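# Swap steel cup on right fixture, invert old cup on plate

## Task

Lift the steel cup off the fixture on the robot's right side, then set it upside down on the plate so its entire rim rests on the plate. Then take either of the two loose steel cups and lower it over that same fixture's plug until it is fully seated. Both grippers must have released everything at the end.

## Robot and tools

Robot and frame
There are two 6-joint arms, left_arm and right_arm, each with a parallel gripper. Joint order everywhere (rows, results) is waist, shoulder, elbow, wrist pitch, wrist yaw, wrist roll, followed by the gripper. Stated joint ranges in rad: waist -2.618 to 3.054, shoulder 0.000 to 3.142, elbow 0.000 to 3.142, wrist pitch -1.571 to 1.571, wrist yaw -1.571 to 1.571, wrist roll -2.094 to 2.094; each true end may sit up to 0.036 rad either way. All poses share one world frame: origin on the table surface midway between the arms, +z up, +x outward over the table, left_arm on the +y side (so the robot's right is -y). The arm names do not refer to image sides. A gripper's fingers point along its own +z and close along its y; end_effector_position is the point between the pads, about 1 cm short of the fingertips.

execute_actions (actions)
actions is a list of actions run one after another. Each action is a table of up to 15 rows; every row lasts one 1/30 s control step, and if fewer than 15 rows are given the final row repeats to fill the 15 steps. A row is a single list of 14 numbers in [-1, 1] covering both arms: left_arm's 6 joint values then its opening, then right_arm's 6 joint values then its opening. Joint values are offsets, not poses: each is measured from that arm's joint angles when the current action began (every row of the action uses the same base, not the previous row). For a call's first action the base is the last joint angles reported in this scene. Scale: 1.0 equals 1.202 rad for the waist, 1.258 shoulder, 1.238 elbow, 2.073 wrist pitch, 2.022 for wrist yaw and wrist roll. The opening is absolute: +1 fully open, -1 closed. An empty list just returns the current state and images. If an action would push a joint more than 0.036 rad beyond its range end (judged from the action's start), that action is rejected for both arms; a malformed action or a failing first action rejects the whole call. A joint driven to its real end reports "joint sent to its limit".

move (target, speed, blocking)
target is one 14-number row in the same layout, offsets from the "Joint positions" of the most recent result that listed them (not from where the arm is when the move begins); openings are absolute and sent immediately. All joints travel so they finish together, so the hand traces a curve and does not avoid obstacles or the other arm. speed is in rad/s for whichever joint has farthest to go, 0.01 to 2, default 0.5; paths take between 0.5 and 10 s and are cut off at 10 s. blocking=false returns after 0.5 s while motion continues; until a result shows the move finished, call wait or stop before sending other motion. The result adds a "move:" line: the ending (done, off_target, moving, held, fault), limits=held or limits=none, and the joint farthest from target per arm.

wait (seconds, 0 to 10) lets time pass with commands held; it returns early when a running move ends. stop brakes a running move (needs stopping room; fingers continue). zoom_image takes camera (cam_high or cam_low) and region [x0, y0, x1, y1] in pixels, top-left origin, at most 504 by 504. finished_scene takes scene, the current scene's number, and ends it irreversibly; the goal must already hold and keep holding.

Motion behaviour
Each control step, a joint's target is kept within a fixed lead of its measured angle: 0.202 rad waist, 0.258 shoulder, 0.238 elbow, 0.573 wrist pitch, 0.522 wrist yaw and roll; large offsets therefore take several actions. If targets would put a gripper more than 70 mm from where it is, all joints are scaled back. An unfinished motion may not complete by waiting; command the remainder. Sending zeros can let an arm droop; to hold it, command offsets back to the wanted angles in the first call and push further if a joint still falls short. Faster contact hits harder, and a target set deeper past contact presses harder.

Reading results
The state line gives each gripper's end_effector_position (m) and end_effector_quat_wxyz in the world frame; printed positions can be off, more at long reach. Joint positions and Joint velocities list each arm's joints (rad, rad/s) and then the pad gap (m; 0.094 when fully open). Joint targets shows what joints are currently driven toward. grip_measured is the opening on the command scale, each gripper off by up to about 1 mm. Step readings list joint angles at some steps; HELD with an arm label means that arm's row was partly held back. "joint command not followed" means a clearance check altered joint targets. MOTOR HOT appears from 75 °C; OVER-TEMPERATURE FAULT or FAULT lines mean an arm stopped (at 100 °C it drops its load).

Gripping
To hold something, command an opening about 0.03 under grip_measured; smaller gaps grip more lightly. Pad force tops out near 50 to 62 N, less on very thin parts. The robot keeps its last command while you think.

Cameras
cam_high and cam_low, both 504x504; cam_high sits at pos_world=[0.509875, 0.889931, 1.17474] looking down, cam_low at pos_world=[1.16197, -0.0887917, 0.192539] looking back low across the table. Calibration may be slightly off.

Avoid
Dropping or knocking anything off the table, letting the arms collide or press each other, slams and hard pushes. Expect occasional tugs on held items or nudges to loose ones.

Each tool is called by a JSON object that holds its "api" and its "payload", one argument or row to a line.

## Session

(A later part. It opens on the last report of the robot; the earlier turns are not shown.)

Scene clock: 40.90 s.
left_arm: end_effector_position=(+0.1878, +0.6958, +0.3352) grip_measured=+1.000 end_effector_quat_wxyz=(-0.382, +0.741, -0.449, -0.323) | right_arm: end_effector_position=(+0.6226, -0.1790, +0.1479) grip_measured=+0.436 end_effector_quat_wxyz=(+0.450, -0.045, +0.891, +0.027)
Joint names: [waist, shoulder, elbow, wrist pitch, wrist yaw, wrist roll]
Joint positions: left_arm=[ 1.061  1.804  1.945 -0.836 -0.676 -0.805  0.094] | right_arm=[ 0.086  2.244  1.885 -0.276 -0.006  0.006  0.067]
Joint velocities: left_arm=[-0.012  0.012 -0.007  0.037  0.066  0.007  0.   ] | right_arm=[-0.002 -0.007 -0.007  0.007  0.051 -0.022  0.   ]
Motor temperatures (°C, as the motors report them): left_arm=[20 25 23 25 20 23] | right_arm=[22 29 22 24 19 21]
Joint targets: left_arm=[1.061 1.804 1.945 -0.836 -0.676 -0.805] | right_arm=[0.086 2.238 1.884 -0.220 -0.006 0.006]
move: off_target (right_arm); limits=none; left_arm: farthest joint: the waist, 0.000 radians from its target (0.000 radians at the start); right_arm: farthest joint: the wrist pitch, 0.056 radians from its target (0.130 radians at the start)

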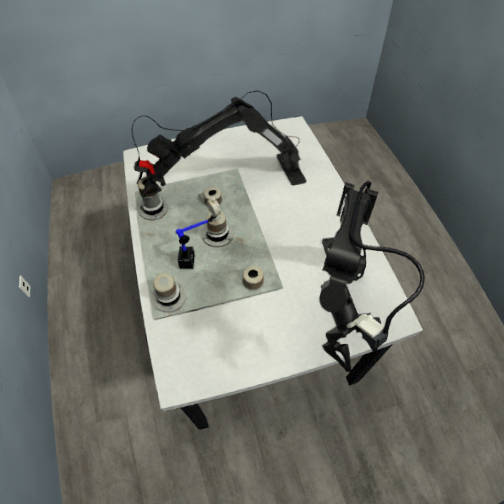

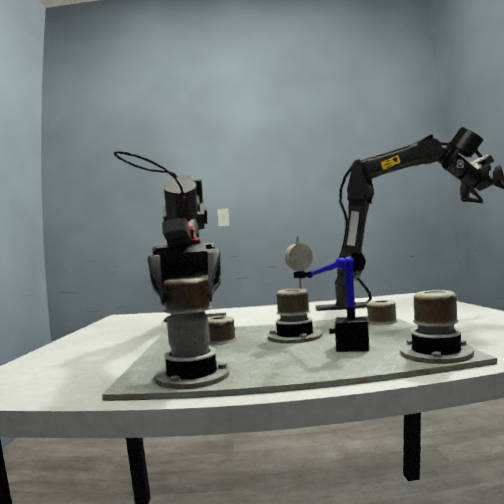

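{"api": "execute_actions", "payload": {
  "actions": [
    [[0,0,0,0,0,0,1,0,0.004,-0.004,0.028,0,0,0.3],[0,0,0,0,0,0,1,0,0.007,-0.007,0.031,0,0,0.3],[0,0,0,0,0,0,1,0,0.009,-0.010,0.034,0,0,0.3],[0,0,0,0,0,0,1,0,0.011,-0.013,0.037,0,0,0.3],[0,0,0,0,0,0,1,0,0.013,-0.016,0.040,0,0,0.3],[0,0,0,0,0,0,1,0,0.014,-0.018,0.043,0,0,0.3],[0,0,0,0,0,0,1,0,0.015,-0.021,0.046,0,0,0.3],[0,0,0,0,0,0,1,0,0.016,-0.023,0.049,0,0,0.3],[0,0,0,0,0,0,1,0,0.017,-0.026,0.052,0,0,0.3],[0,0,0,0,0,0,1,0,0.018,-0.028,0.055,0,0,0.3],[0,0,0,0,0,0,1,0,0.019,-0.031,0.057,0,0,0.3]]
  ]
}}

{"api": "wait", "payload": {
  "seconds": 0.4
}}

{"api": "zoom_image", "payload": {
  "camera": "cam_low",
  "region": [120, 230, 280, 390]
}}

Scene clock: 41.77 s.
left_arm: end_effector_position=(+0.1878, +0.6958, +0.3352) grip_measured=+1.000 end_effector_quat_wxyz=(-0.382, +0.741, -0.449, -0.323) | right_arm: end_effector_position=(+0.6252, -0.1802, +0.1316) grip_measured=+0.436 end_effector_quat_wxyz=(+0.451, -0.044, +0.891, +0.024)
Joint names: [waist, shoulder, elbow, wrist pitch, wrist yaw, wrist roll]
Joint positions: left_arm=[ 1.061  1.804  1.945 -0.836 -0.676 -0.805  0.094] | right_arm=[ 0.086  2.264  1.854 -0.224 -0.     0.004  0.067]
Joint velocities: left_arm=[ 0.012 -0.017 -0.022 -0.007 -0.037 -0.081  0.   ] | right_arm=[ 0.007 -0.007 -0.012 -0.051 -0.022  0.007  0.   ]
Motor temperatures (°C, as the motors report them): left_arm=[20 25 23 25 20 23] | right_arm=[22 30 22 24 19 21]
Joint targets: left_arm=[1.061 1.804 1.945 -0.836 -0.676 -0.805] | right_arm=[0.086 2.268 1.847 -0.158 -0.006 0.006]
Step readings (joint positions):
0: left_arm=[1.061 1.804 1.945 -0.836 -0.676 -0.805] | right_arm=[0.086 2.244 1.885 -0.276 -0.006 0.006]
1: left_arm=[1.061 1.804 1.945 -0.836 -0.676 -0.805] | right_arm=[0.086 2.244 1.885 -0.276 -0.006 0.006]
2: left_arm=[1.061 1.804 1.945 -0.836 -0.676 -0.805] | right_arm=[0.086 2.245 1.885 -0.275 -0.006 0.006]
4: left_arm=[1.061 1.804 1.945 -0.836 -0.676 -0.805] | right_arm=[0.086 2.248 1.885 -0.267 -0.006 0.006]
8: left_arm=[1.061 1.804 1.945 -0.836 -0.676 -0.805] | right_arm=[0.086 2.257 1.869 -0.244 -0.006 0.006]
15: Joint positions above

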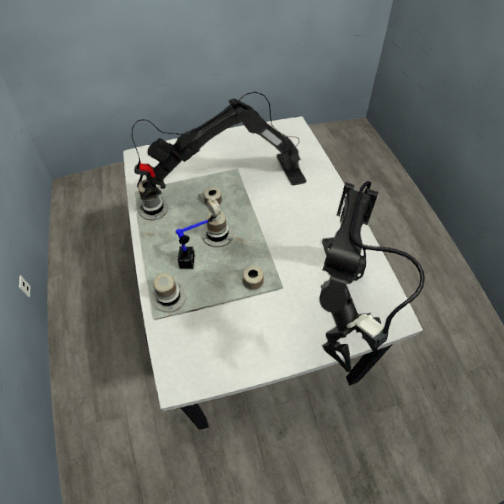

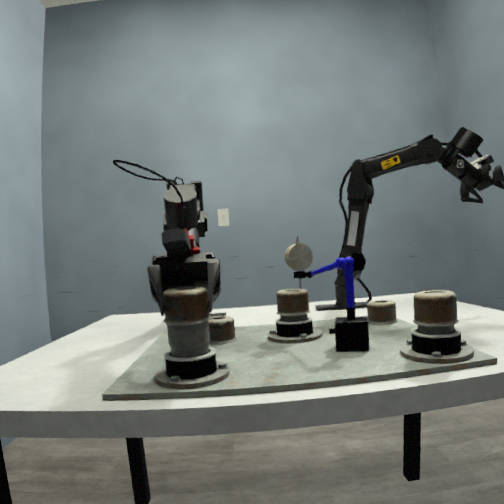

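Scene clock: 42.17 s.
left_arm: end_effector_position=(+0.1878, +0.6958, +0.3352) grip_measured=+1.000 end_effector_quat_wxyz=(-0.382, +0.741, -0.449, -0.323) | right_arm: end_effector_position=(+0.6252, -0.1802, +0.1316) grip_measured=+0.436 end_effector_quat_wxyz=(+0.451, -0.044, +0.891, +0.024)
Joint names: [waist, shoulder, elbow, wrist pitch, wrist yaw, wrist roll]
Joint positions: left_arm=[ 1.061  1.804  1.945 -0.836 -0.676 -0.805  0.094] | right_arm=[ 0.086  2.264  1.854 -0.224 -0.     0.004  0.067]
Joint velocities: left_arm=[-0.017  0.002 -0.002  0.007 -0.007  0.037  0.   ] | right_arm=[ 0.022 -0.017  0.002 -0.066  0.007 -0.051  0.001]
Motor temperatures (°C, as the motors report them): left_arm=[20 25 23 25 20 23] | right_arm=[22 30 22 24 19 21]
Joint targets: left_arm=[1.061 1.804 1.945 -0.836 -0.676 -0.805] | right_arm=[0.086 2.268 1.847 -0.158 -0.006 0.006]
wait: 0.40 s; at rest by 0.17 s

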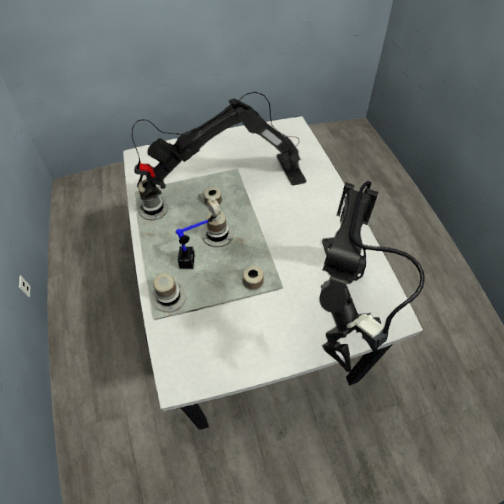

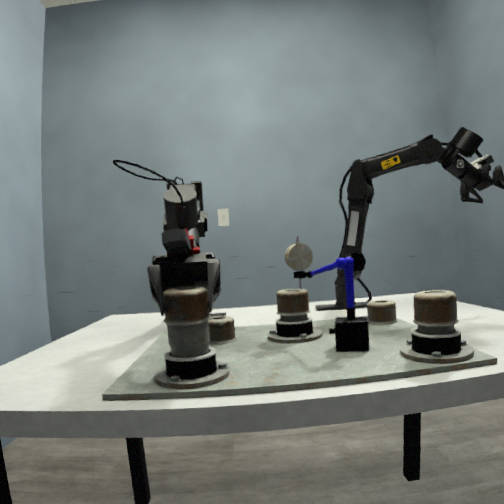

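Region (120, 230, 280, 390) of cam_low's 504x504 image, scaled by 3.150, with more detail than that image has.

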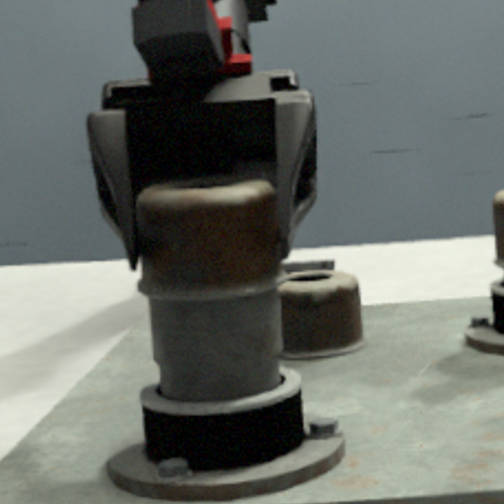

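{"api": "execute_actions", "payload": {
  "actions": [
    [[0,0,0,0,0,0,1,-0.009,0.004,-0.006,0.028,0,0,0.3],[0,0,0,0,0,0,1,-0.009,0.006,-0.010,0.031,0,0,0.3],[0,0,0,0,0,0,1,-0.009,0.008,-0.014,0.034,0,0,0.3],[0,0,0,0,0,0,1,-0.009,0.010,-0.018,0.038,0,0,0.3],[0,0,0,0,0,0,1,-0.009,0.012,-0.022,0.042,0,0,0.3],[0,0,0,0,0,0,1,-0.009,0.014,-0.026,0.046,0,0,0.3],[0,0,0,0,0,0,1,-0.009,0.016,-0.030,0.050,0,0,0.3],[0,0,0,0,0,0,1,-0.009,0.018,-0.035,0.054,0,0,0.3]],
    [[0,0,0,0,0,0,1,0,0.004,-0.006,0.028,0,0,0.3],[0,0,0,0,0,0,1,0,0.006,-0.010,0.031,0,0,0.3],[0,0,0,0,0,0,1,0,0.008,-0.014,0.034,0,0,0.3],[0,0,0,0,0,0,1,0,0.010,-0.018,0.038,0,0,0.3],[0,0,0,0,0,0,1,0,0.012,-0.022,0.042,0,0,0.3],[0,0,0,0,0,0,1,0,0.015,-0.026,0.046,0,0,0.3],[0,0,0,0,0,0,1,0,0.018,-0.030,0.050,0,0,0.3],[0,0,0,0,0,0,1,0,0.021,-0.034,0.054,0,0,0.3]]
  ]
}}

{"api": "zoom_image", "payload": {
  "camera": "cam_low",
  "region": [120, 230, 280, 390]
}}

Scene clock: 43.53 s.
left_arm: end_effector_position=(+0.1878, +0.6958, +0.3352) grip_measured=+1.000 end_effector_quat_wxyz=(-0.382, +0.741, -0.449, -0.323) | right_arm: end_effector_position=(+0.6288, -0.1804, +0.1261) grip_measured=+0.436 end_effector_quat_wxyz=(+0.471, -0.043, +0.881, +0.025)
Joint names: [waist, shoulder, elbow, wrist pitch, wrist yaw, wrist roll]
Joint positions: left_arm=[ 1.061  1.804  1.945 -0.836 -0.676 -0.805  0.094] | right_arm=[ 0.085  2.264  1.794 -0.118 -0.     0.004  0.067]
Joint velocities: left_arm=[-0.002 -0.002  0.012  0.007 -0.007 -0.007  0.   ] | right_arm=[ 0.007  0.002  0.002  0.007 -0.007 -0.007  0.   ]
Motor temperatures (°C, as the motors report them): left_arm=[20 25 23 25 20 23] | right_arm=[22 30 22 25 19 21]
Joint targets: left_arm=[1.061 1.804 1.945 -0.836 -0.676 -0.805] | right_arm=[0.085 2.291 1.780 -0.057 -0.000 0.004]
Step readings (joint positions; steps 1 to 15: 1st action; 16 to 30: 2nd action):
0: left_arm=[1.061 1.804 1.945 -0.836 -0.676 -0.805] | right_arm=[0.086 2.264 1.854 -0.224 -0.000 0.004]
1: left_arm=[1.061 1.804 1.945 -0.836 -0.676 -0.805] | right_arm=[0.085 2.264 1.854 -0.224 -0.000 0.004]
2: left_arm=[1.061 1.804 1.945 -0.836 -0.676 -0.805] | right_arm=[0.085 2.264 1.854 -0.224 -0.000 0.004]
4: left_arm=[1.061 1.804 1.945 -0.836 -0.676 -0.805] | right_arm=[0.085 2.264 1.850 -0.218 -0.000 0.004]
8: left_arm=[1.061 1.804 1.945 -0.836 -0.676 -0.805] | right_arm=[0.085 2.264 1.832 -0.189 -0.000 0.004]
15: left_arm=[1.061 1.804 1.945 -0.836 -0.676 -0.805] | right_arm=[0.085 2.264 1.822 -0.169 -0.000 0.004]
16: left_arm=[1.061 1.804 1.945 -0.836 -0.676 -0.805] | right_arm=[0.085 2.264 1.822 -0.169 -0.000 0.004]
17: left_arm=[1.061 1.804 1.945 -0.836 -0.676 -0.805] | right_arm=[0.085 2.264 1.822 -0.169 -0.000 0.004]
19: left_arm=[1.061 1.804 1.945 -0.836 -0.676 -0.805] | right_arm=[0.085 2.264 1.819 -0.165 -0.000 0.004]
23: left_arm=[1.061 1.804 1.945 -0.836 -0.676 -0.805] | right_arm=[0.085 2.264 1.802 -0.133 -0.000 0.004]
30: Joint positions above

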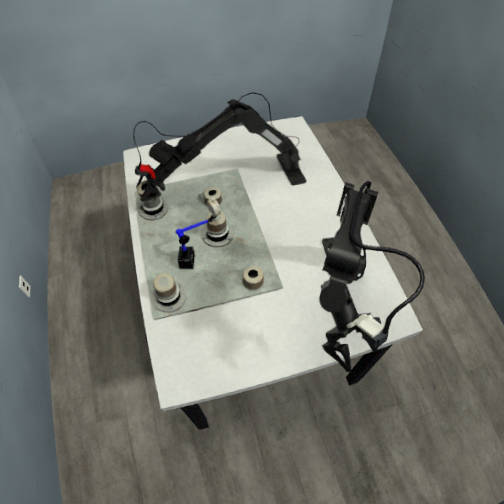

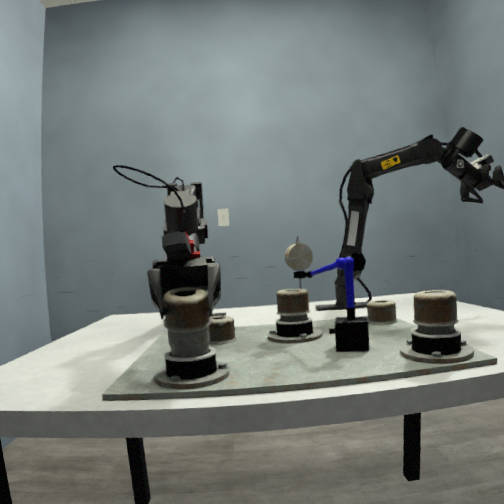

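Region (120, 230, 280, 390) of cam_low's 504x504 image, scaled by 3.150, with more detail than that image has.

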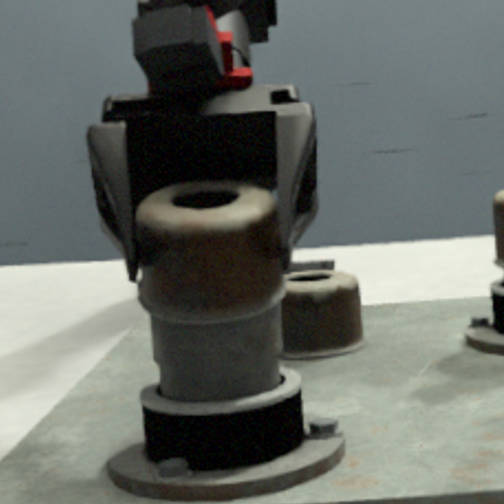

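{"api": "execute_actions", "payload": {
  "actions": [
    [[0,0,0,0,0,0,1,0,-0.025,0,0.01,0,0,0.3],[0,0,0,0,0,0,1,0,-0.03,0,0.008,0,0,0.3],[0,0,0,0,0,0,1,0,-0.035,0,0.006,0,0,0.3],[0,0,0,0,0,0,1,0,-0.04,-0.004,0.004,0,0,0.3],[0,0,0,0,0,0,1,0,-0.044,-0.008,0.002,0,0,0.3],[0,0,0,0,0,0,1,0,-0.048,-0.012,-0.002,0,0,0.3],[0,0,0,0,0,0,1,0,-0.05,-0.016,-0.006,0,0,0.3],[0,0,0,0,0,0,1,0,-0.052,-0.02,-0.01,0,0,0.3]]
  ]
}}

{"api": "wait", "payload": {
  "seconds": 0.4
}}

{"api": "zoom_image", "payload": {
  "camera": "cam_low",
  "region": [120, 230, 280, 390]
}}

{"api": "zoom_image", "payload": {
  "camera": "cam_high",
  "region": [110, 150, 190, 230]
}}

Scene clock: 44.53 s.
left_arm: end_effector_position=(+0.1878, +0.6958, +0.3352) grip_measured=+1.000 end_effector_quat_wxyz=(-0.382, +0.741, -0.449, -0.323) | right_arm: end_effector_position=(+0.6254, -0.1807, +0.1265) grip_measured=+0.436 end_effector_quat_wxyz=(+0.468, -0.043, +0.882, +0.025)
Joint names: [waist, shoulder, elbow, wrist pitch, wrist yaw, wrist roll]
Joint positions: left_arm=[ 1.061  1.804  1.945 -0.836 -0.676 -0.805  0.094] | right_arm=[ 0.085  2.253  1.781 -0.123 -0.     0.004  0.067]
Joint velocities: left_arm=[-0.012  0.007  0.007  0.051  0.051  0.022  0.   ] | right_arm=[-0.002 -0.007 -0.017 -0.095  0.051 -0.022  0.   ]
Motor temperatures (°C, as the motors report them): left_arm=[20 25 23 25 20 23] | right_arm=[22 30 22 25 19 21]
Joint targets: left_arm=[1.061 1.804 1.945 -0.836 -0.676 -0.805] | right_arm=[0.085 2.199 1.769 -0.139 -0.000 0.004]
Step readings (joint positions):
0: left_arm=[1.061 1.804 1.945 -0.836 -0.676 -0.805] | right_arm=[0.085 2.264 1.794 -0.118 -0.000 0.004]
1: left_arm=[1.061 1.804 1.945 -0.836 -0.676 -0.805] | right_arm=[0.085 2.263 1.794 -0.118 -0.000 0.004]
2: left_arm=[1.061 1.804 1.945 -0.836 -0.676 -0.805] | right_arm=[0.085 2.262 1.794 -0.119 -0.000 0.004]
4: left_arm=[1.061 1.804 1.945 -0.836 -0.676 -0.805] | right_arm=[0.085 2.260 1.794 -0.121 -0.000 0.004]
8: left_arm=[1.061 1.804 1.945 -0.836 -0.676 -0.805] | right_arm=[0.085 2.254 1.785 -0.125 -0.000 0.004]
15: Joint positions above

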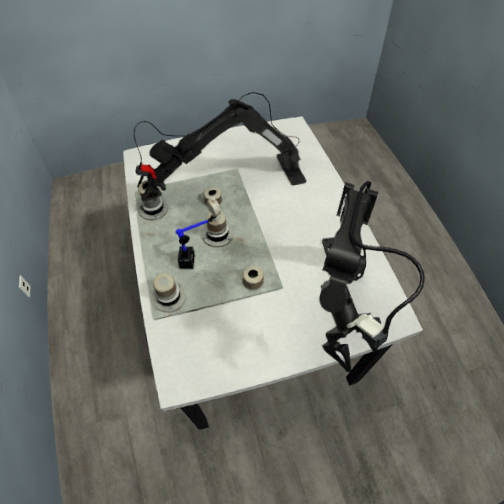

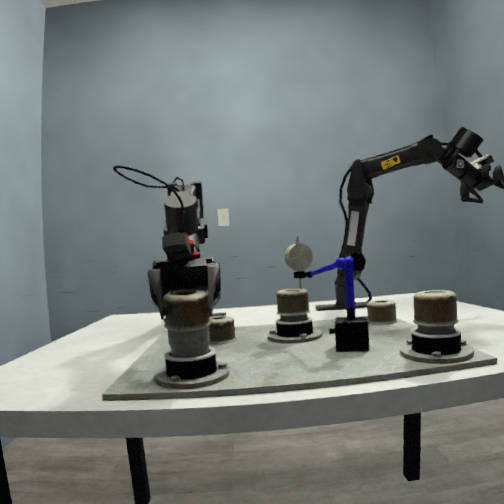

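Scene clock: 44.93 s.
left_arm: end_effector_position=(+0.1878, +0.6958, +0.3352) grip_measured=+1.000 end_effector_quat_wxyz=(-0.382, +0.741, -0.449, -0.323) | right_arm: end_effector_position=(+0.6254, -0.1807, +0.1265) grip_measured=+0.436 end_effector_quat_wxyz=(+0.468, -0.043, +0.882, +0.025)
Joint names: [waist, shoulder, elbow, wrist pitch, wrist yaw, wrist roll]
Joint positions: left_arm=[ 1.061  1.804  1.945 -0.836 -0.676 -0.805  0.094] | right_arm=[ 0.085  2.253  1.781 -0.123 -0.     0.004  0.067]
Joint velocities: left_arm=[-0.007 -0.017 -0.017 -0.125  0.037  0.007  0.   ] | right_arm=[-0.007 -0.012  0.007  0.007 -0.051  0.007 -0.   ]
Motor temperatures (°C, as the motors report them): left_arm=[20 25 23 25 20 23] | right_arm=[22 31 22 25 19 21]
Joint targets: left_arm=[1.061 1.804 1.945 -0.836 -0.676 -0.805] | right_arm=[0.085 2.199 1.769 -0.139 -0.000 0.004]
wait: 0.40 s; at rest by 0.17 s

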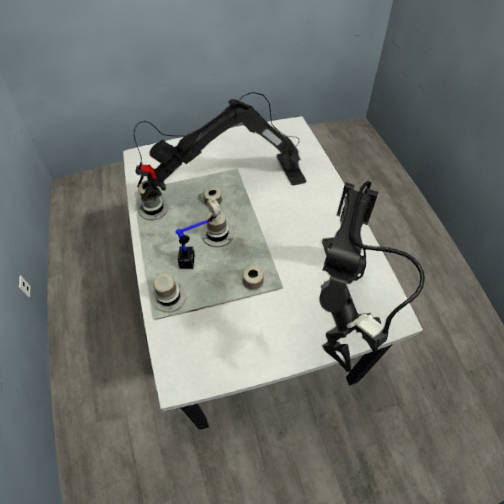

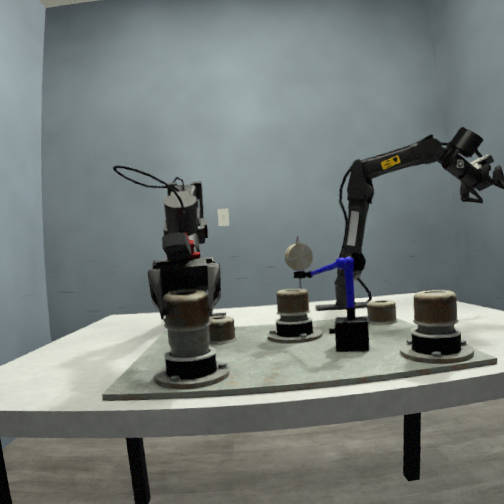

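Region (120, 230, 280, 390) of cam_low's 504x504 image, scaled by 3.150, with more detail than that image has.

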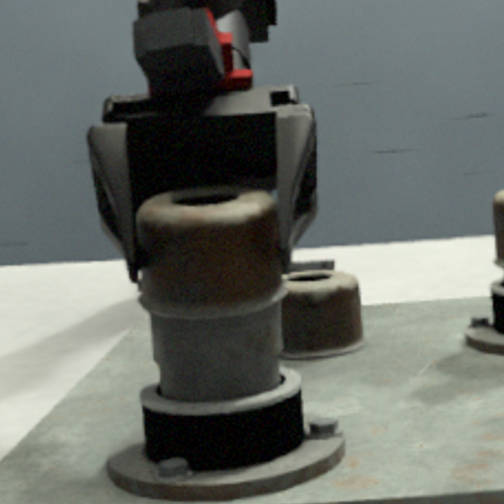

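Region (110, 150, 190, 230) of cam_high's 504x504 image, scaled by 6.300, with more detail than that image has.

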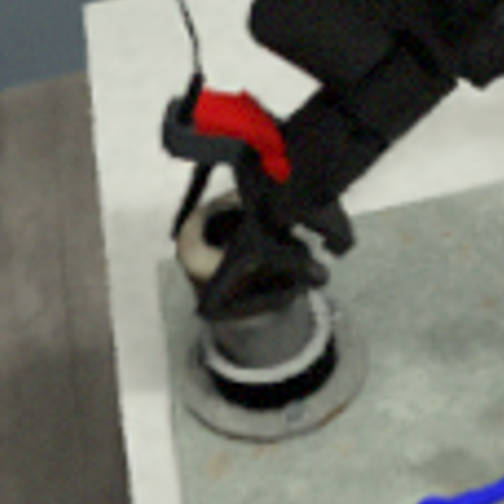

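Working; continue pulling back.

{"api": "execute_actions", "payload": {
  "actions": [
    [[0,0,0,0,0,0,1,0,-0.043,-0.01,0,0,0,0.3],[0,0,0,0,0,0,1,0,-0.045,-0.012,0,0,0,0.3],[0,0,0,0,0,0,1,0,-0.047,-0.014,0,0,0,0.3],[0,0,0,0,0,0,1,0,-0.049,-0.017,0,0,0,0.3],[0,0,0,0,0,0,1,0,-0.051,-0.02,0,0,0,0.3],[0,0,0,0,0,0,1,0,-0.053,-0.023,0,0,0,0.3],[0,0,0,0,0,0,1,0,-0.055,-0.026,0,0,0,0.3]]
  ]
}}

{"api": "zoom_image", "payload": {
  "camera": "cam_low",
  "region": [120, 230, 280, 390]
}}

Scene clock: 45.63 s.
left_arm: end_effector_position=(+0.1878, +0.6958, +0.3352) grip_measured=+1.000 end_effector_quat_wxyz=(-0.382, +0.741, -0.449, -0.323) | right_arm: end_effector_position=(+0.6249, -0.1808, +0.1266) grip_measured=+0.436 end_effector_quat_wxyz=(+0.474, -0.043, +0.879, +0.025)
Joint names: [waist, shoulder, elbow, wrist pitch, wrist yaw, wrist roll]
Joint positions: left_arm=[ 1.061  1.804  1.945 -0.836 -0.676 -0.805  0.094] | right_arm=[ 0.085  2.246  1.76  -0.097 -0.     0.004  0.067]
Joint velocities: left_arm=[ 0.012  0.007 -0.007  0.037 -0.037  0.022  0.   ] | right_arm=[ 0.007  0.007 -0.017  0.007 -0.022 -0.022 -0.001]
Motor temperatures (°C, as the motors report them): left_arm=[20 25 23 25 20 23] | right_arm=[22 31 22 25 19 21]
Joint targets: left_arm=[1.061 1.804 1.945 -0.836 -0.676 -0.805] | right_arm=[0.085 2.183 1.749 -0.123 -0.000 0.004]
Step readings (joint positions):
0: left_arm=[1.061 1.804 1.945 -0.836 -0.676 -0.805] | right_arm=[0.085 2.253 1.781 -0.123 -0.000 0.004]
1: left_arm=[1.061 1.804 1.945 -0.836 -0.676 -0.805] | right_arm=[0.085 2.253 1.781 -0.122 -0.000 0.004]
2: left_arm=[1.061 1.804 1.945 -0.836 -0.676 -0.805] | right_arm=[0.085 2.253 1.781 -0.121 -0.000 0.004]
4: left_arm=[1.061 1.804 1.945 -0.836 -0.676 -0.805] | right_arm=[0.085 2.252 1.779 -0.120 -0.000 0.004]
8: left_arm=[1.061 1.804 1.945 -0.836 -0.676 -0.805] | right_arm=[0.085 2.247 1.764 -0.102 -0.000 0.004]
15: Joint positions above

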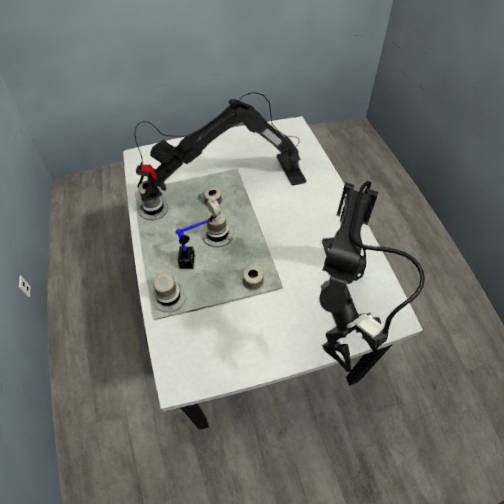

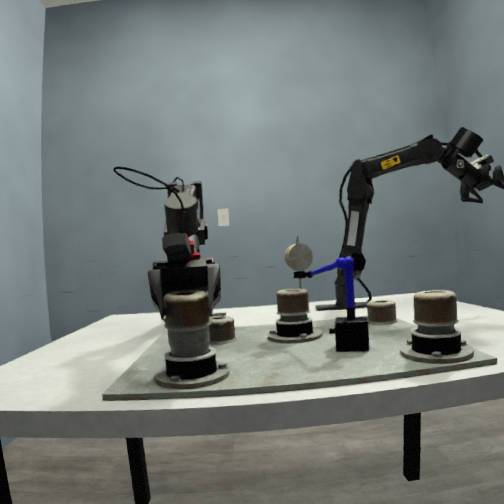

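Region (120, 230, 280, 390) of cam_low's 504x504 image, scaled by 3.150, with more detail than that image has.

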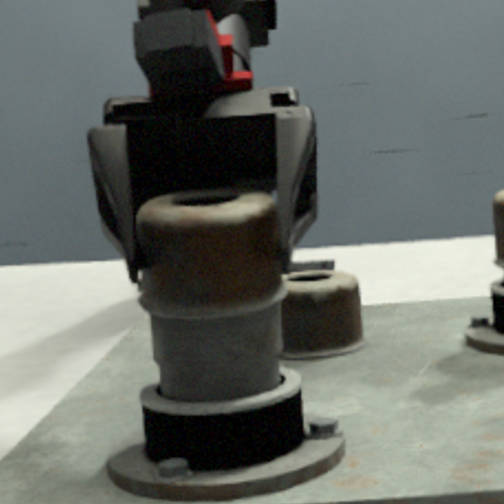

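{"api": "execute_actions", "payload": {
  "actions": [
    [[0,0,0,0,0,0,1,0,-0.045,0.0,0,0,0,0.3],[0,0,0,0,0,0,1,0,-0.045,0.004,0.003,0,0,0.3],[0,0,0,0,0,0,1,0,-0.045,0.008,0.006,0,0,0.3],[0,0,0,0,0,0,1,0,-0.045,0.012,0.009,0,0,0.3],[0,0,0,0,0,0,1,0,-0.045,0.015,0.012,0,0,0.3],[0,0,0,0,0,0,1,0,-0.045,0.015,0.015,0,0,0.3]]
  ]
}}

{"api": "zoom_image", "payload": {
  "camera": "cam_low",
  "region": [120, 230, 280, 390]
}}

Scene clock: 46.33 s.
left_arm: end_effector_position=(+0.1878, +0.6958, +0.3352) grip_measured=+1.000 end_effector_quat_wxyz=(-0.382, +0.741, -0.449, -0.323) | right_arm: end_effector_position=(+0.6256, -0.1807, +0.1276) grip_measured=+0.436 end_effector_quat_wxyz=(+0.476, -0.043, +0.878, +0.025)
Joint names: [waist, shoulder, elbow, wrist pitch, wrist yaw, wrist roll]
Joint positions: left_arm=[ 1.061  1.804  1.945 -0.836 -0.676 -0.805  0.094] | right_arm=[ 0.085  2.246  1.76  -0.092 -0.     0.004  0.067]
Joint velocities: left_arm=[ 0.007 -0.002 -0.012  0.037 -0.051  0.007  0.   ] | right_arm=[ 0.002  0.007 -0.007 -0.066 -0.022 -0.066 -0.   ]
Motor temperatures (°C, as the motors report them): left_arm=[20 25 23 25 20 23] | right_arm=[22 32 22 25 19 21]
Joint targets: left_arm=[1.061 1.804 1.945 -0.836 -0.676 -0.805] | right_arm=[0.085 2.190 1.779 -0.065 -0.000 0.004]
Step readings (joint positions):
0: left_arm=[1.061 1.804 1.945 -0.836 -0.676 -0.805] | right_arm=[0.085 2.246 1.760 -0.096 -0.000 0.004]
1: left_arm=[1.061 1.804 1.945 -0.836 -0.676 -0.805] | right_arm=[0.085 2.246 1.760 -0.095 -0.000 0.004]
2: left_arm=[1.061 1.804 1.945 -0.836 -0.676 -0.805] | right_arm=[0.085 2.246 1.760 -0.094 -0.000 0.004]
4: left_arm=[1.061 1.804 1.945 -0.836 -0.676 -0.805] | right_arm=[0.085 2.246 1.760 -0.093 -0.000 0.004]
8: left_arm=[1.061 1.804 1.945 -0.836 -0.676 -0.805] | right_arm=[0.085 2.246 1.760 -0.092 -0.000 0.004]
15: Joint positions above

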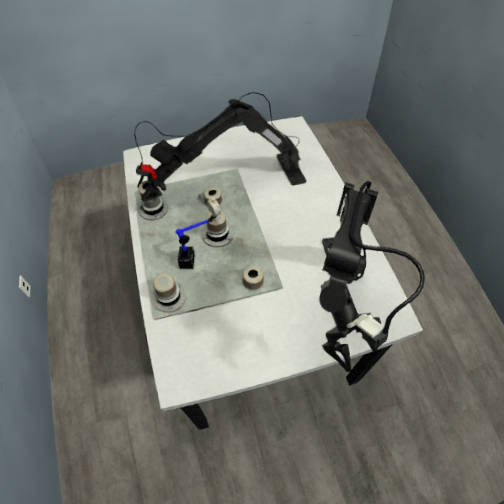

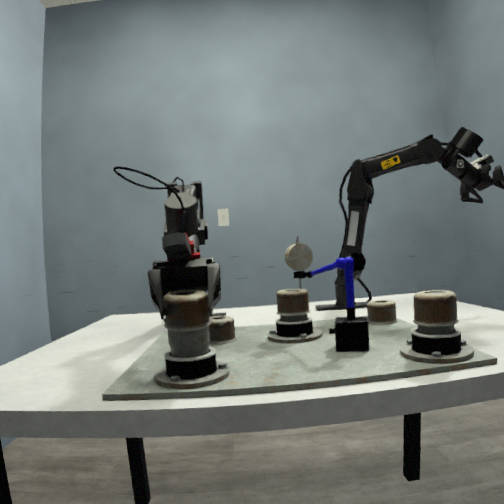

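Region (120, 230, 280, 390) of cam_low's 504x504 image, scaled by 3.150, with more detail than that image has.

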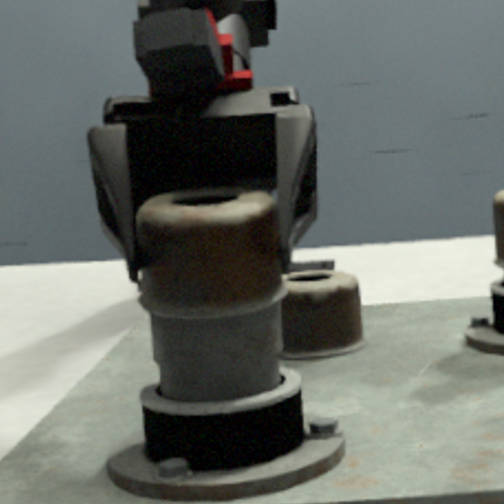

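Stronger shoulder retraction with the wrist supporting the weight.

{"api": "execute_actions", "payload": {
  "actions": [
    [[0,0,0,0,0,0,1,0,-0.047,0,0.015,0,0,0.3],[0,0,0,0,0,0,1,0,-0.05,0,0.015,0,0,0.3],[0,0,0,0,0,0,1,0,-0.053,0,0.015,0,0,0.3],[0,0,0,0,0,0,1,0,-0.056,0,0.015,0,0,0.3],[0,0,0,0,0,0,1,0,-0.059,0,0.015,0,0,0.3],[0,0,0,0,0,0,1,0,-0.062,0,0.015,0,0,0.3]]
  ]
}}

{"api": "wait", "payload": {
  "seconds": 0.3
}}

{"api": "zoom_image", "payload": {
  "camera": "cam_low",
  "region": [120, 230, 280, 390]
}}

Scene clock: 47.07 s.
left_arm: end_effector_position=(+0.1878, +0.6958, +0.3352) grip_measured=+1.000 end_effector_quat_wxyz=(-0.382, +0.741, -0.449, -0.323) | right_arm: end_effector_position=(+0.6247, -0.1808, +0.1525) grip_measured=+0.436 end_effector_quat_wxyz=(+0.493, -0.042, +0.869, +0.026)
Joint names: [waist, shoulder, elbow, wrist pitch, wrist yaw, wrist roll]
Joint positions: left_arm=[ 1.061  1.804  1.945 -0.836 -0.676 -0.805  0.094] | right_arm=[ 0.085  2.206  1.76  -0.092 -0.     0.004  0.067]
Joint velocities: left_arm=[-0.007 -0.012  0.002  0.007 -0.037 -0.066  0.   ] | right_arm=[-0.007 -0.085  0.012  0.007  0.007 -0.007  0.   ]
Motor temperatures (°C, as the motors report them): left_arm=[20 25 23 25 20 23] | right_arm=[22 32 22 25 19 21]
Joint targets: left_arm=[1.061 1.804 1.945 -0.836 -0.676 -0.805] | right_arm=[0.085 2.168 1.760 -0.061 -0.000 0.004]
Step readings (joint positions):
0: left_arm=[1.061 1.804 1.945 -0.836 -0.676 -0.805] | right_arm=[0.085 2.246 1.760 -0.092 -0.000 0.004]
1: left_arm=[1.061 1.804 1.945 -0.836 -0.676 -0.805] | right_arm=[0.085 2.246 1.760 -0.092 -0.000 0.004]
2: left_arm=[1.061 1.804 1.945 -0.836 -0.676 -0.805] | right_arm=[0.085 2.246 1.760 -0.092 -0.000 0.004]
4: left_arm=[1.061 1.804 1.945 -0.836 -0.676 -0.805] | right_arm=[0.085 2.246 1.760 -0.092 -0.000 0.004]
8: left_arm=[1.061 1.804 1.945 -0.836 -0.676 -0.805] | right_arm=[0.085 2.238 1.760 -0.092 -0.000 0.004]
15: Joint positions above

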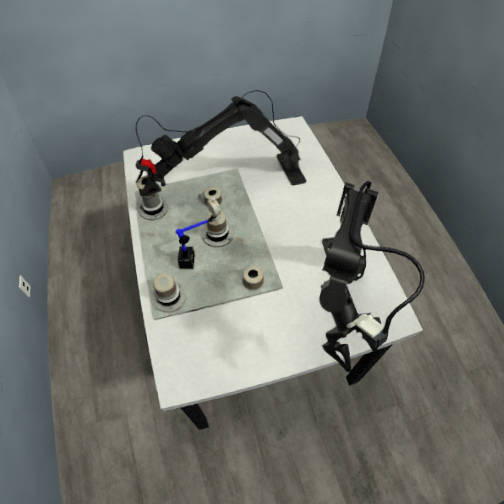

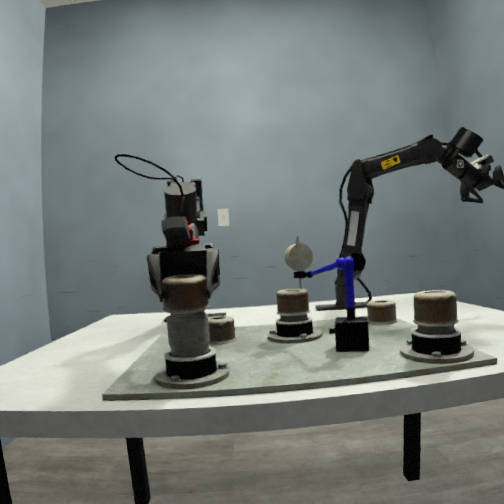

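Scene clock: 47.37 s.
left_arm: end_effector_position=(+0.1878, +0.6958, +0.3352) grip_measured=+1.000 end_effector_quat_wxyz=(-0.382, +0.741, -0.449, -0.323) | right_arm: end_effector_position=(+0.6244, -0.1808, +0.1541) grip_measured=+0.436 end_effector_quat_wxyz=(+0.494, -0.042, +0.868, +0.026)
Joint names: [waist, shoulder, elbow, wrist pitch, wrist yaw, wrist roll]
Joint positions: left_arm=[ 1.061  1.804  1.945 -0.836 -0.676 -0.805  0.094] | right_arm=[ 0.085  2.203  1.76  -0.094 -0.     0.004  0.067]
Joint velocities: left_arm=[ 0.022  0.002 -0.012 -0.037 -0.022  0.081  0.   ] | right_arm=[-0.007 -0.017  0.022 -0.037 -0.007 -0.007 -0.001]
Motor temperatures (°C, as the motors report them): left_arm=[20 25 23 25 20 23] | right_arm=[22 32 22 25 19 21]
Joint targets: left_arm=[1.061 1.804 1.945 -0.836 -0.676 -0.805] | right_arm=[0.085 2.168 1.760 -0.061 -0.000 0.004]
wait: 0.30 s; at rest by 0.20 s

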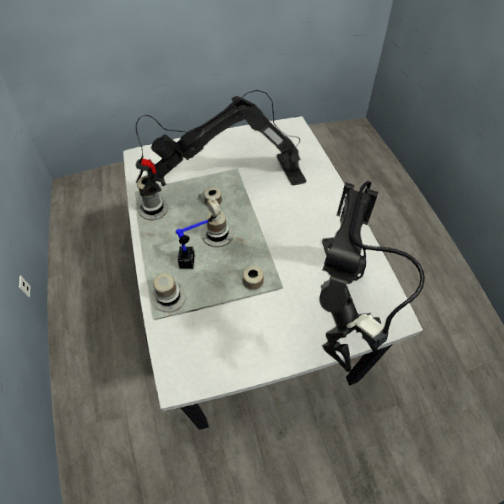

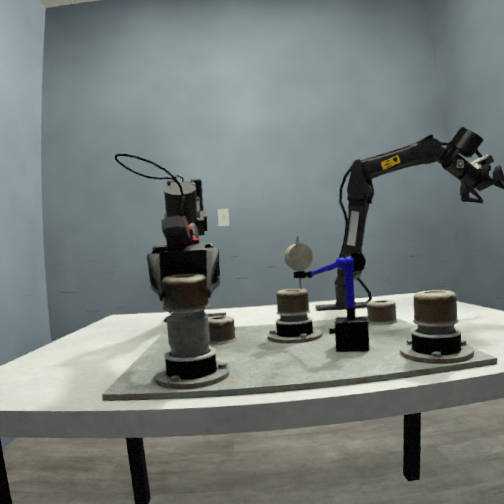

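Region (120, 230, 280, 390) of cam_low's 504x504 image, scaled by 3.150, with more detail than that image has.

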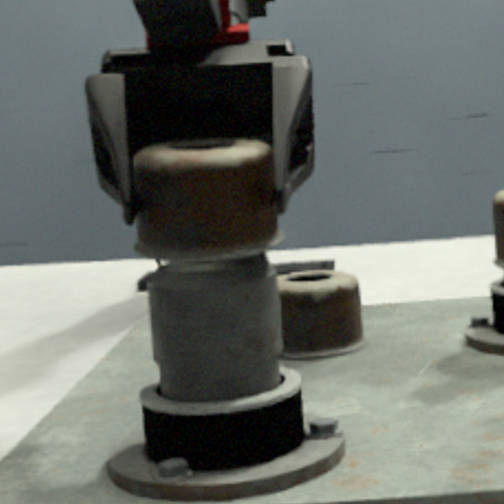

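{"api": "execute_actions", "payload": {
  "actions": [
    [[0,0,0,0,0,0,1,0,-0.02,0,0.03,0,0,0.3],[0,0,0,0,0,0,1,0,-0.02,-0.004,0.034,0,0,0.3],[0,0,0,0,0,0,1,0,-0.02,-0.008,0.038,0,0,0.3],[0,0,0,0,0,0,1,0,-0.02,-0.013,0.042,0,0,0.3],[0,0,0,0,0,0,1,0,-0.02,-0.018,0.046,0,0,0.3],[0,0,0,0,0,0,1,0,-0.02,-0.023,0.05,0,0,0.3],[0,0,0,0,0,0,1,0,-0.02,-0.028,0.054,0,0,0.3],[0,0,0,0,0,0,1,0,-0.02,-0.033,0.058,0,0,0.3],[0,0,0,0,0,0,1,0,-0.02,-0.039,0.061,0,0,0.3],[0,0,0,0,0,0,1,0,-0.02,-0.045,0.065,0,0,0.3],[0,0,0,0,0,0,1,0,-0.02,-0.051,0.069,0,0,0.3],[0,0,0,0,0,0,1,0,-0.02,-0.057,0.073,0,0,0.3],[0,0,0,0,0,0,1,0,-0.02,-0.063,0.077,0,0,0.3],[0,0,0,0,0,0,1,0,-0.02,-0.069,0.081,0,0,0.3],[0,0,0,0,0,0,1,0,-0.02,-0.075,0.085,0,0,0.3]]
  ]
}}

{"api": "wait", "payload": {
  "seconds": 0.4
}}

{"api": "zoom_image", "payload": {
  "camera": "cam_low",
  "region": [120, 230, 280, 390]
}}

{"api": "zoom_image", "payload": {
  "camera": "cam_high",
  "region": [110, 150, 190, 230]
}}

Scene clock: 48.50 s.
left_arm: end_effector_position=(+0.1878, +0.6958, +0.3352) grip_measured=+1.000 end_effector_quat_wxyz=(-0.382, +0.741, -0.449, -0.323) | right_arm: end_effector_position=(+0.6223, -0.1810, +0.1397) grip_measured=+0.436 end_effector_quat_wxyz=(+0.503, -0.042, +0.863, +0.027)
Joint names: [waist, shoulder, elbow, wrist pitch, wrist yaw, wrist roll]
Joint positions: left_arm=[ 1.061  1.804  1.945 -0.836 -0.676 -0.805  0.094] | right_arm=[ 0.085  2.203  1.684  0.003 -0.     0.004  0.067]
Joint velocities: left_arm=[ 0.012 -0.007  0.002 -0.022  0.007 -0.007  0.   ] | right_arm=[ 0.002 -0.012 -0.134  0.271  0.022 -0.022  0.   ]
Motor temperatures (°C, as the motors report them): left_arm=[20 25 23 25 20 23] | right_arm=[22 33 22 25 19 21]
Joint targets: left_arm=[1.061 1.804 1.945 -0.836 -0.676 -0.805] | right_arm=[0.085 2.177 1.667 0.083 -0.000 0.004]
Step readings (joint positions):
0: left_arm=[1.061 1.804 1.945 -0.836 -0.676 -0.805] | right_arm=[0.085 2.203 1.760 -0.094 -0.000 0.004]
1: left_arm=[1.061 1.804 1.945 -0.836 -0.676 -0.805] | right_arm=[0.085 2.203 1.760 -0.093 -0.000 0.004]
2: left_arm=[1.061 1.804 1.945 -0.836 -0.676 -0.805] | right_arm=[0.085 2.203 1.760 -0.092 -0.000 0.004]
4: left_arm=[1.061 1.804 1.945 -0.836 -0.676 -0.805] | right_arm=[0.085 2.203 1.758 -0.084 -0.000 0.004]
8: left_arm=[1.061 1.804 1.945 -0.836 -0.676 -0.805] | right_arm=[0.085 2.203 1.736 -0.053 -0.000 0.004]
15: Joint positions above

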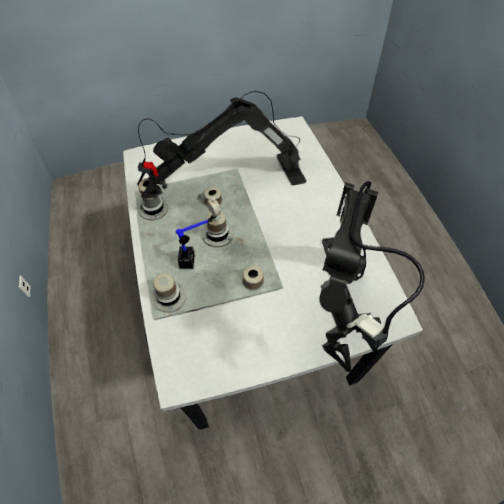

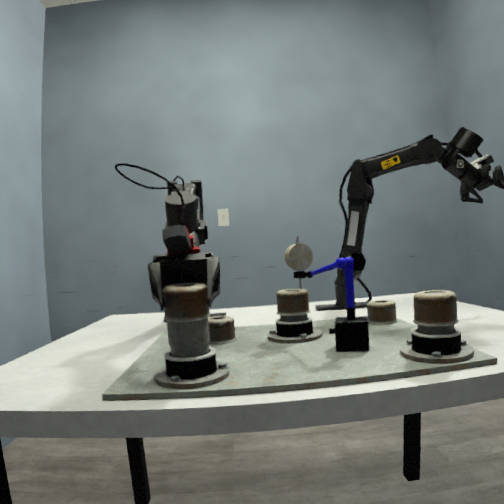

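Scene clock: 48.90 s.
left_arm: end_effector_position=(+0.1878, +0.6958, +0.3352) grip_measured=+1.000 end_effector_quat_wxyz=(-0.382, +0.741, -0.449, -0.323) | right_arm: end_effector_position=(+0.6228, -0.1810, +0.1391) grip_measured=+0.436 end_effector_quat_wxyz=(+0.507, -0.042, +0.860, +0.027)
Joint names: [waist, shoulder, elbow, wrist pitch, wrist yaw, wrist roll]
Joint positions: left_arm=[ 1.061  1.804  1.945 -0.836 -0.676 -0.805  0.094] | right_arm=[ 0.085  2.203  1.671  0.027 -0.     0.004  0.067]
Joint velocities: left_arm=[ 0.002 -0.002  0.002  0.007  0.051  0.022  0.   ] | right_arm=[-0.012 -0.022 -0.027 -0.051  0.022  0.007 -0.   ]
Motor temperatures (°C, as the motors report them): left_arm=[20 25 23 25 20 23] | right_arm=[22 33 22 25 19 21]
Joint targets: left_arm=[1.061 1.804 1.945 -0.836 -0.676 -0.805] | right_arm=[0.085 2.177 1.667 0.083 -0.000 0.004]
wait: 0.40 s; no rest

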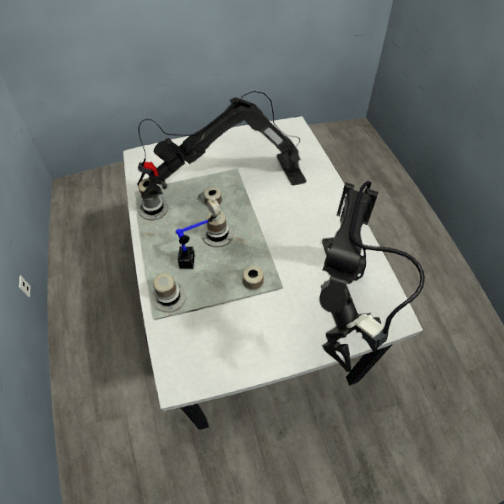

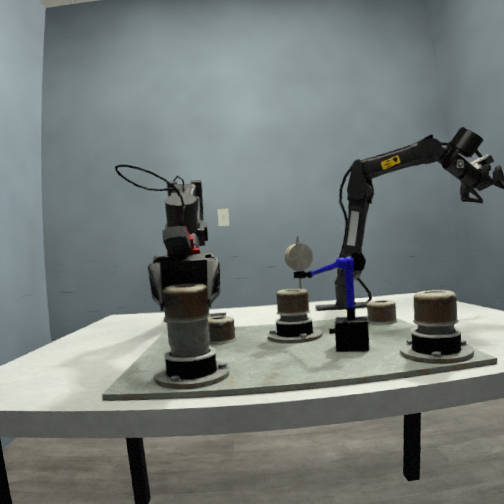

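Region (120, 230, 280, 390) of cam_low's 504x504 image, scaled by 3.150, with more detail than that image has.

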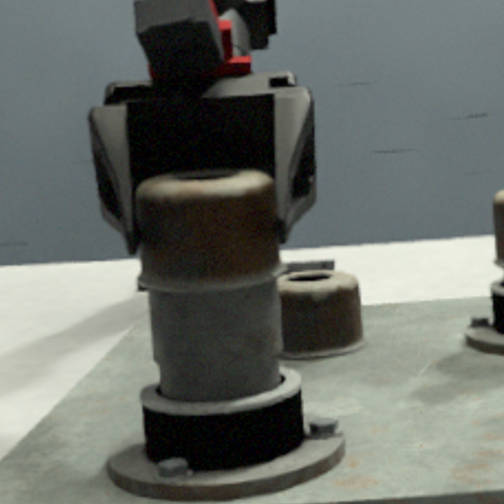

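Region (110, 150, 190, 230) of cam_high's 504x504 image, scaled by 6.300, with more detail than that image has.

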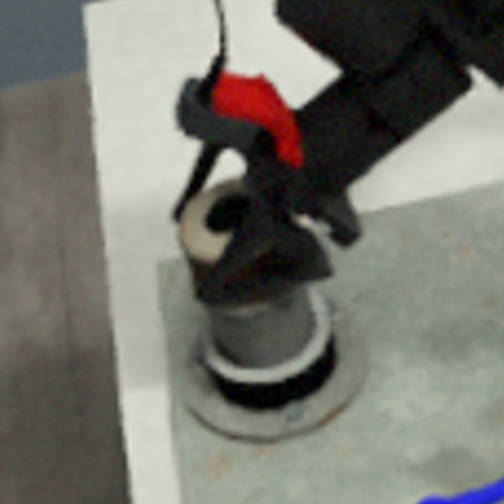

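Level now. Lower another ~10 mm, drifting back ~3 mm.

{"api": "execute_actions", "payload": {
  "actions": [
    [[0,0,0,0,0,0,1,0,-0.015,-0.004,0.027,0,0,0.3],[0,0,0,0,0,0,1,0,-0.015,-0.007,0.028,0,0,0.3],[0,0,0,0,0,0,1,0,-0.015,-0.010,0.030,0,0,0.3],[0,0,0,0,0,0,1,0,-0.015,-0.013,0.032,0,0,0.3],[0,0,0,0,0,0,1,0,-0.015,-0.016,0.034,0,0,0.3],[0,0,0,0,0,0,1,0,-0.015,-0.019,0.036,0,0,0.3],[0,0,0,0,0,0,1,0,-0.015,-0.022,0.038,0,0,0.3],[0,0,0,0,0,0,1,0,-0.015,-0.026,0.040,0,0,0.3],[0,0,0,0,0,0,1,0,-0.015,-0.030,0.042,0,0,0.3],[0,0,0,0,0,0,1,0,-0.015,-0.034,0.045,0,0,0.3],[0,0,0,0,0,0,1,0,-0.015,-0.038,0.047,0,0,0.3]]
  ]
}}

{"api": "zoom_image", "payload": {
  "camera": "cam_low",
  "region": [120, 230, 280, 390]
}}

Scene clock: 50.83 s.
left_arm: end_effector_position=(+0.1878, +0.6958, +0.3352) grip_measured=+1.000 end_effector_quat_wxyz=(-0.382, +0.741, -0.449, -0.323) | right_arm: end_effector_position=(+0.6230, -0.1810, +0.1360) grip_measured=+0.436 end_effector_quat_wxyz=(+0.518, -0.042, +0.854, +0.027)
Joint names: [waist, shoulder, elbow, wrist pitch, wrist yaw, wrist roll]
Joint positions: left_arm=[ 1.061  1.804  1.945 -0.836 -0.676 -0.805  0.094] | right_arm=[ 0.085  2.203  1.635  0.088 -0.     0.004  0.067]
Joint velocities: left_arm=[-0.007 -0.012 -0.007 -0.022  0.007 -0.051  0.   ] | right_arm=[ 0.002  0.007 -0.017  0.037 -0.095  0.007  0.001]
Motor temperatures (°C, as the motors report them): left_arm=[20 25 24 25 20 23] | right_arm=[22 33 22 25 19 21]
Joint targets: left_arm=[1.061 1.804 1.945 -0.836 -0.676 -0.805] | right_arm=[0.085 2.184 1.625 0.124 -0.000 0.004]
Step readings (joint positions):
0: left_arm=[1.061 1.804 1.945 -0.836 -0.676 -0.805] | right_arm=[0.085 2.203 1.671 0.027 -0.000 0.004]
1: left_arm=[1.061 1.804 1.945 -0.836 -0.676 -0.805] | right_arm=[0.085 2.203 1.671 0.027 -0.000 0.004]
2: left_arm=[1.061 1.804 1.945 -0.836 -0.676 -0.805] | right_arm=[0.085 2.203 1.671 0.027 -0.000 0.004]
4: left_arm=[1.061 1.804 1.945 -0.836 -0.676 -0.805] | right_arm=[0.085 2.203 1.669 0.030 -0.000 0.004]
8: left_arm=[1.061 1.804 1.945 -0.836 -0.676 -0.805] | right_arm=[0.085 2.203 1.655 0.054 -0.000 0.004]
15: Joint positions above

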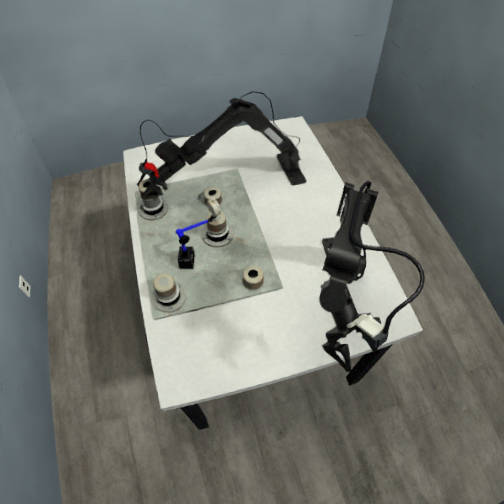

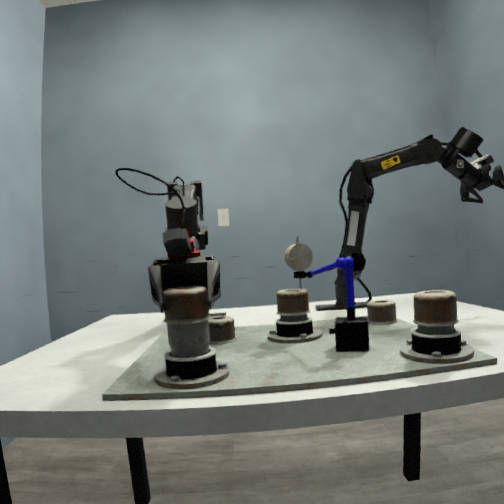

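Region (120, 230, 280, 390) of cam_low's 504x504 image, scaled by 3.150, with more detail than that image has.

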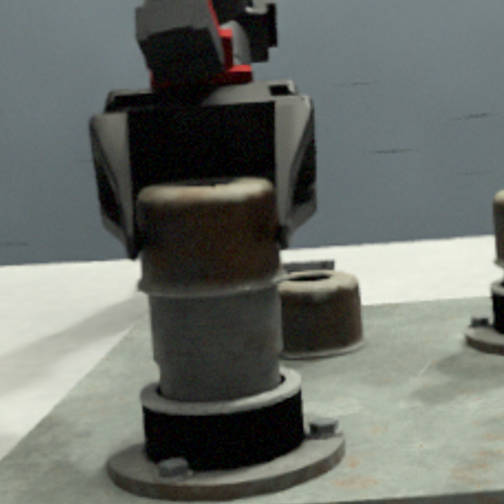

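{"api": "move", "payload": {
  "target": [0,0,0,0,0,0,1,0,0.02,0,0.012,0,0,0.3],
  "speed": 0.04
}}

{"api": "zoom_image", "payload": {
  "camera": "cam_low",
  "region": [120, 230, 280, 390]
}}

Scene clock: 51.93 s.
left_arm: end_effector_position=(+0.1878, +0.6958, +0.3352) grip_measured=+1.000 end_effector_quat_wxyz=(-0.382, +0.741, -0.449, -0.323) | right_arm: end_effector_position=(+0.6237, -0.1809, +0.1230) grip_measured=+0.436 end_effector_quat_wxyz=(+0.511, -0.042, +0.858, +0.027)
Joint names: [waist, shoulder, elbow, wrist pitch, wrist yaw, wrist roll]
Joint positions: left_arm=[ 1.061  1.804  1.945 -0.836 -0.676 -0.805  0.094] | right_arm=[ 0.085  2.225  1.634  0.094 -0.     0.004  0.067]
Joint velocities: left_arm=[ 0.002  0.002  0.012  0.022 -0.051 -0.007  0.   ] | right_arm=[-0.002 -0.027 -0.017  0.037 -0.066  0.066 -0.   ]
Motor temperatures (°C, as the motors report them): left_arm=[20 25 24 25 20 23] | right_arm=[22 33 22 26 19 21]
Joint targets: left_arm=[1.061 1.804 1.945 -0.836 -0.676 -0.805] | right_arm=[0.085 2.228 1.635 0.113 -0.000 0.004]
move: done; limits=none; left_arm: farthest joint: the waist, 0.000 radians from its target (0.000 radians at the start); right_arm: farthest joint: the wrist pitch, 0.018 radians from its target (0.022 radians at the start)

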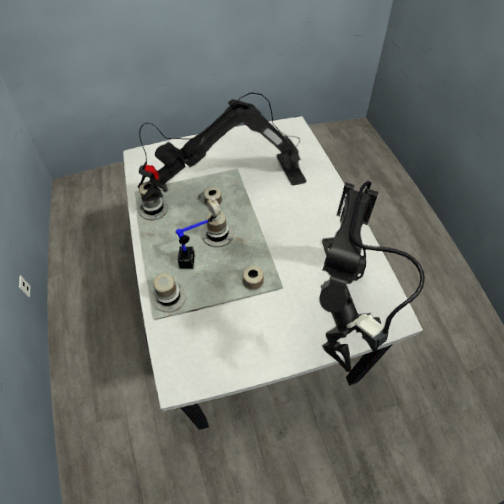

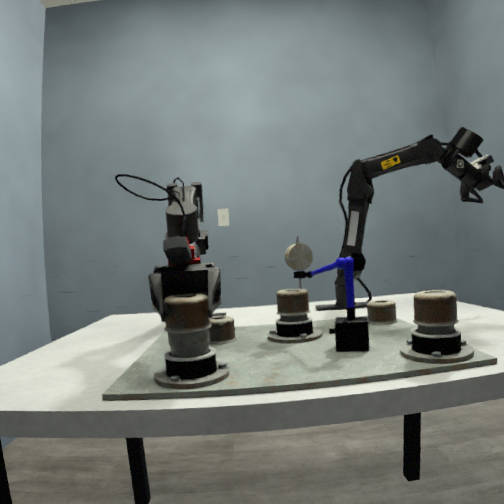

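Region (120, 230, 280, 390) of cam_low's 504x504 image, scaled by 3.150, with more detail than that image has.

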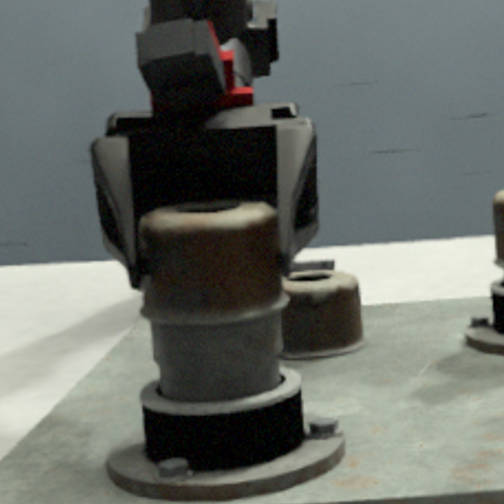

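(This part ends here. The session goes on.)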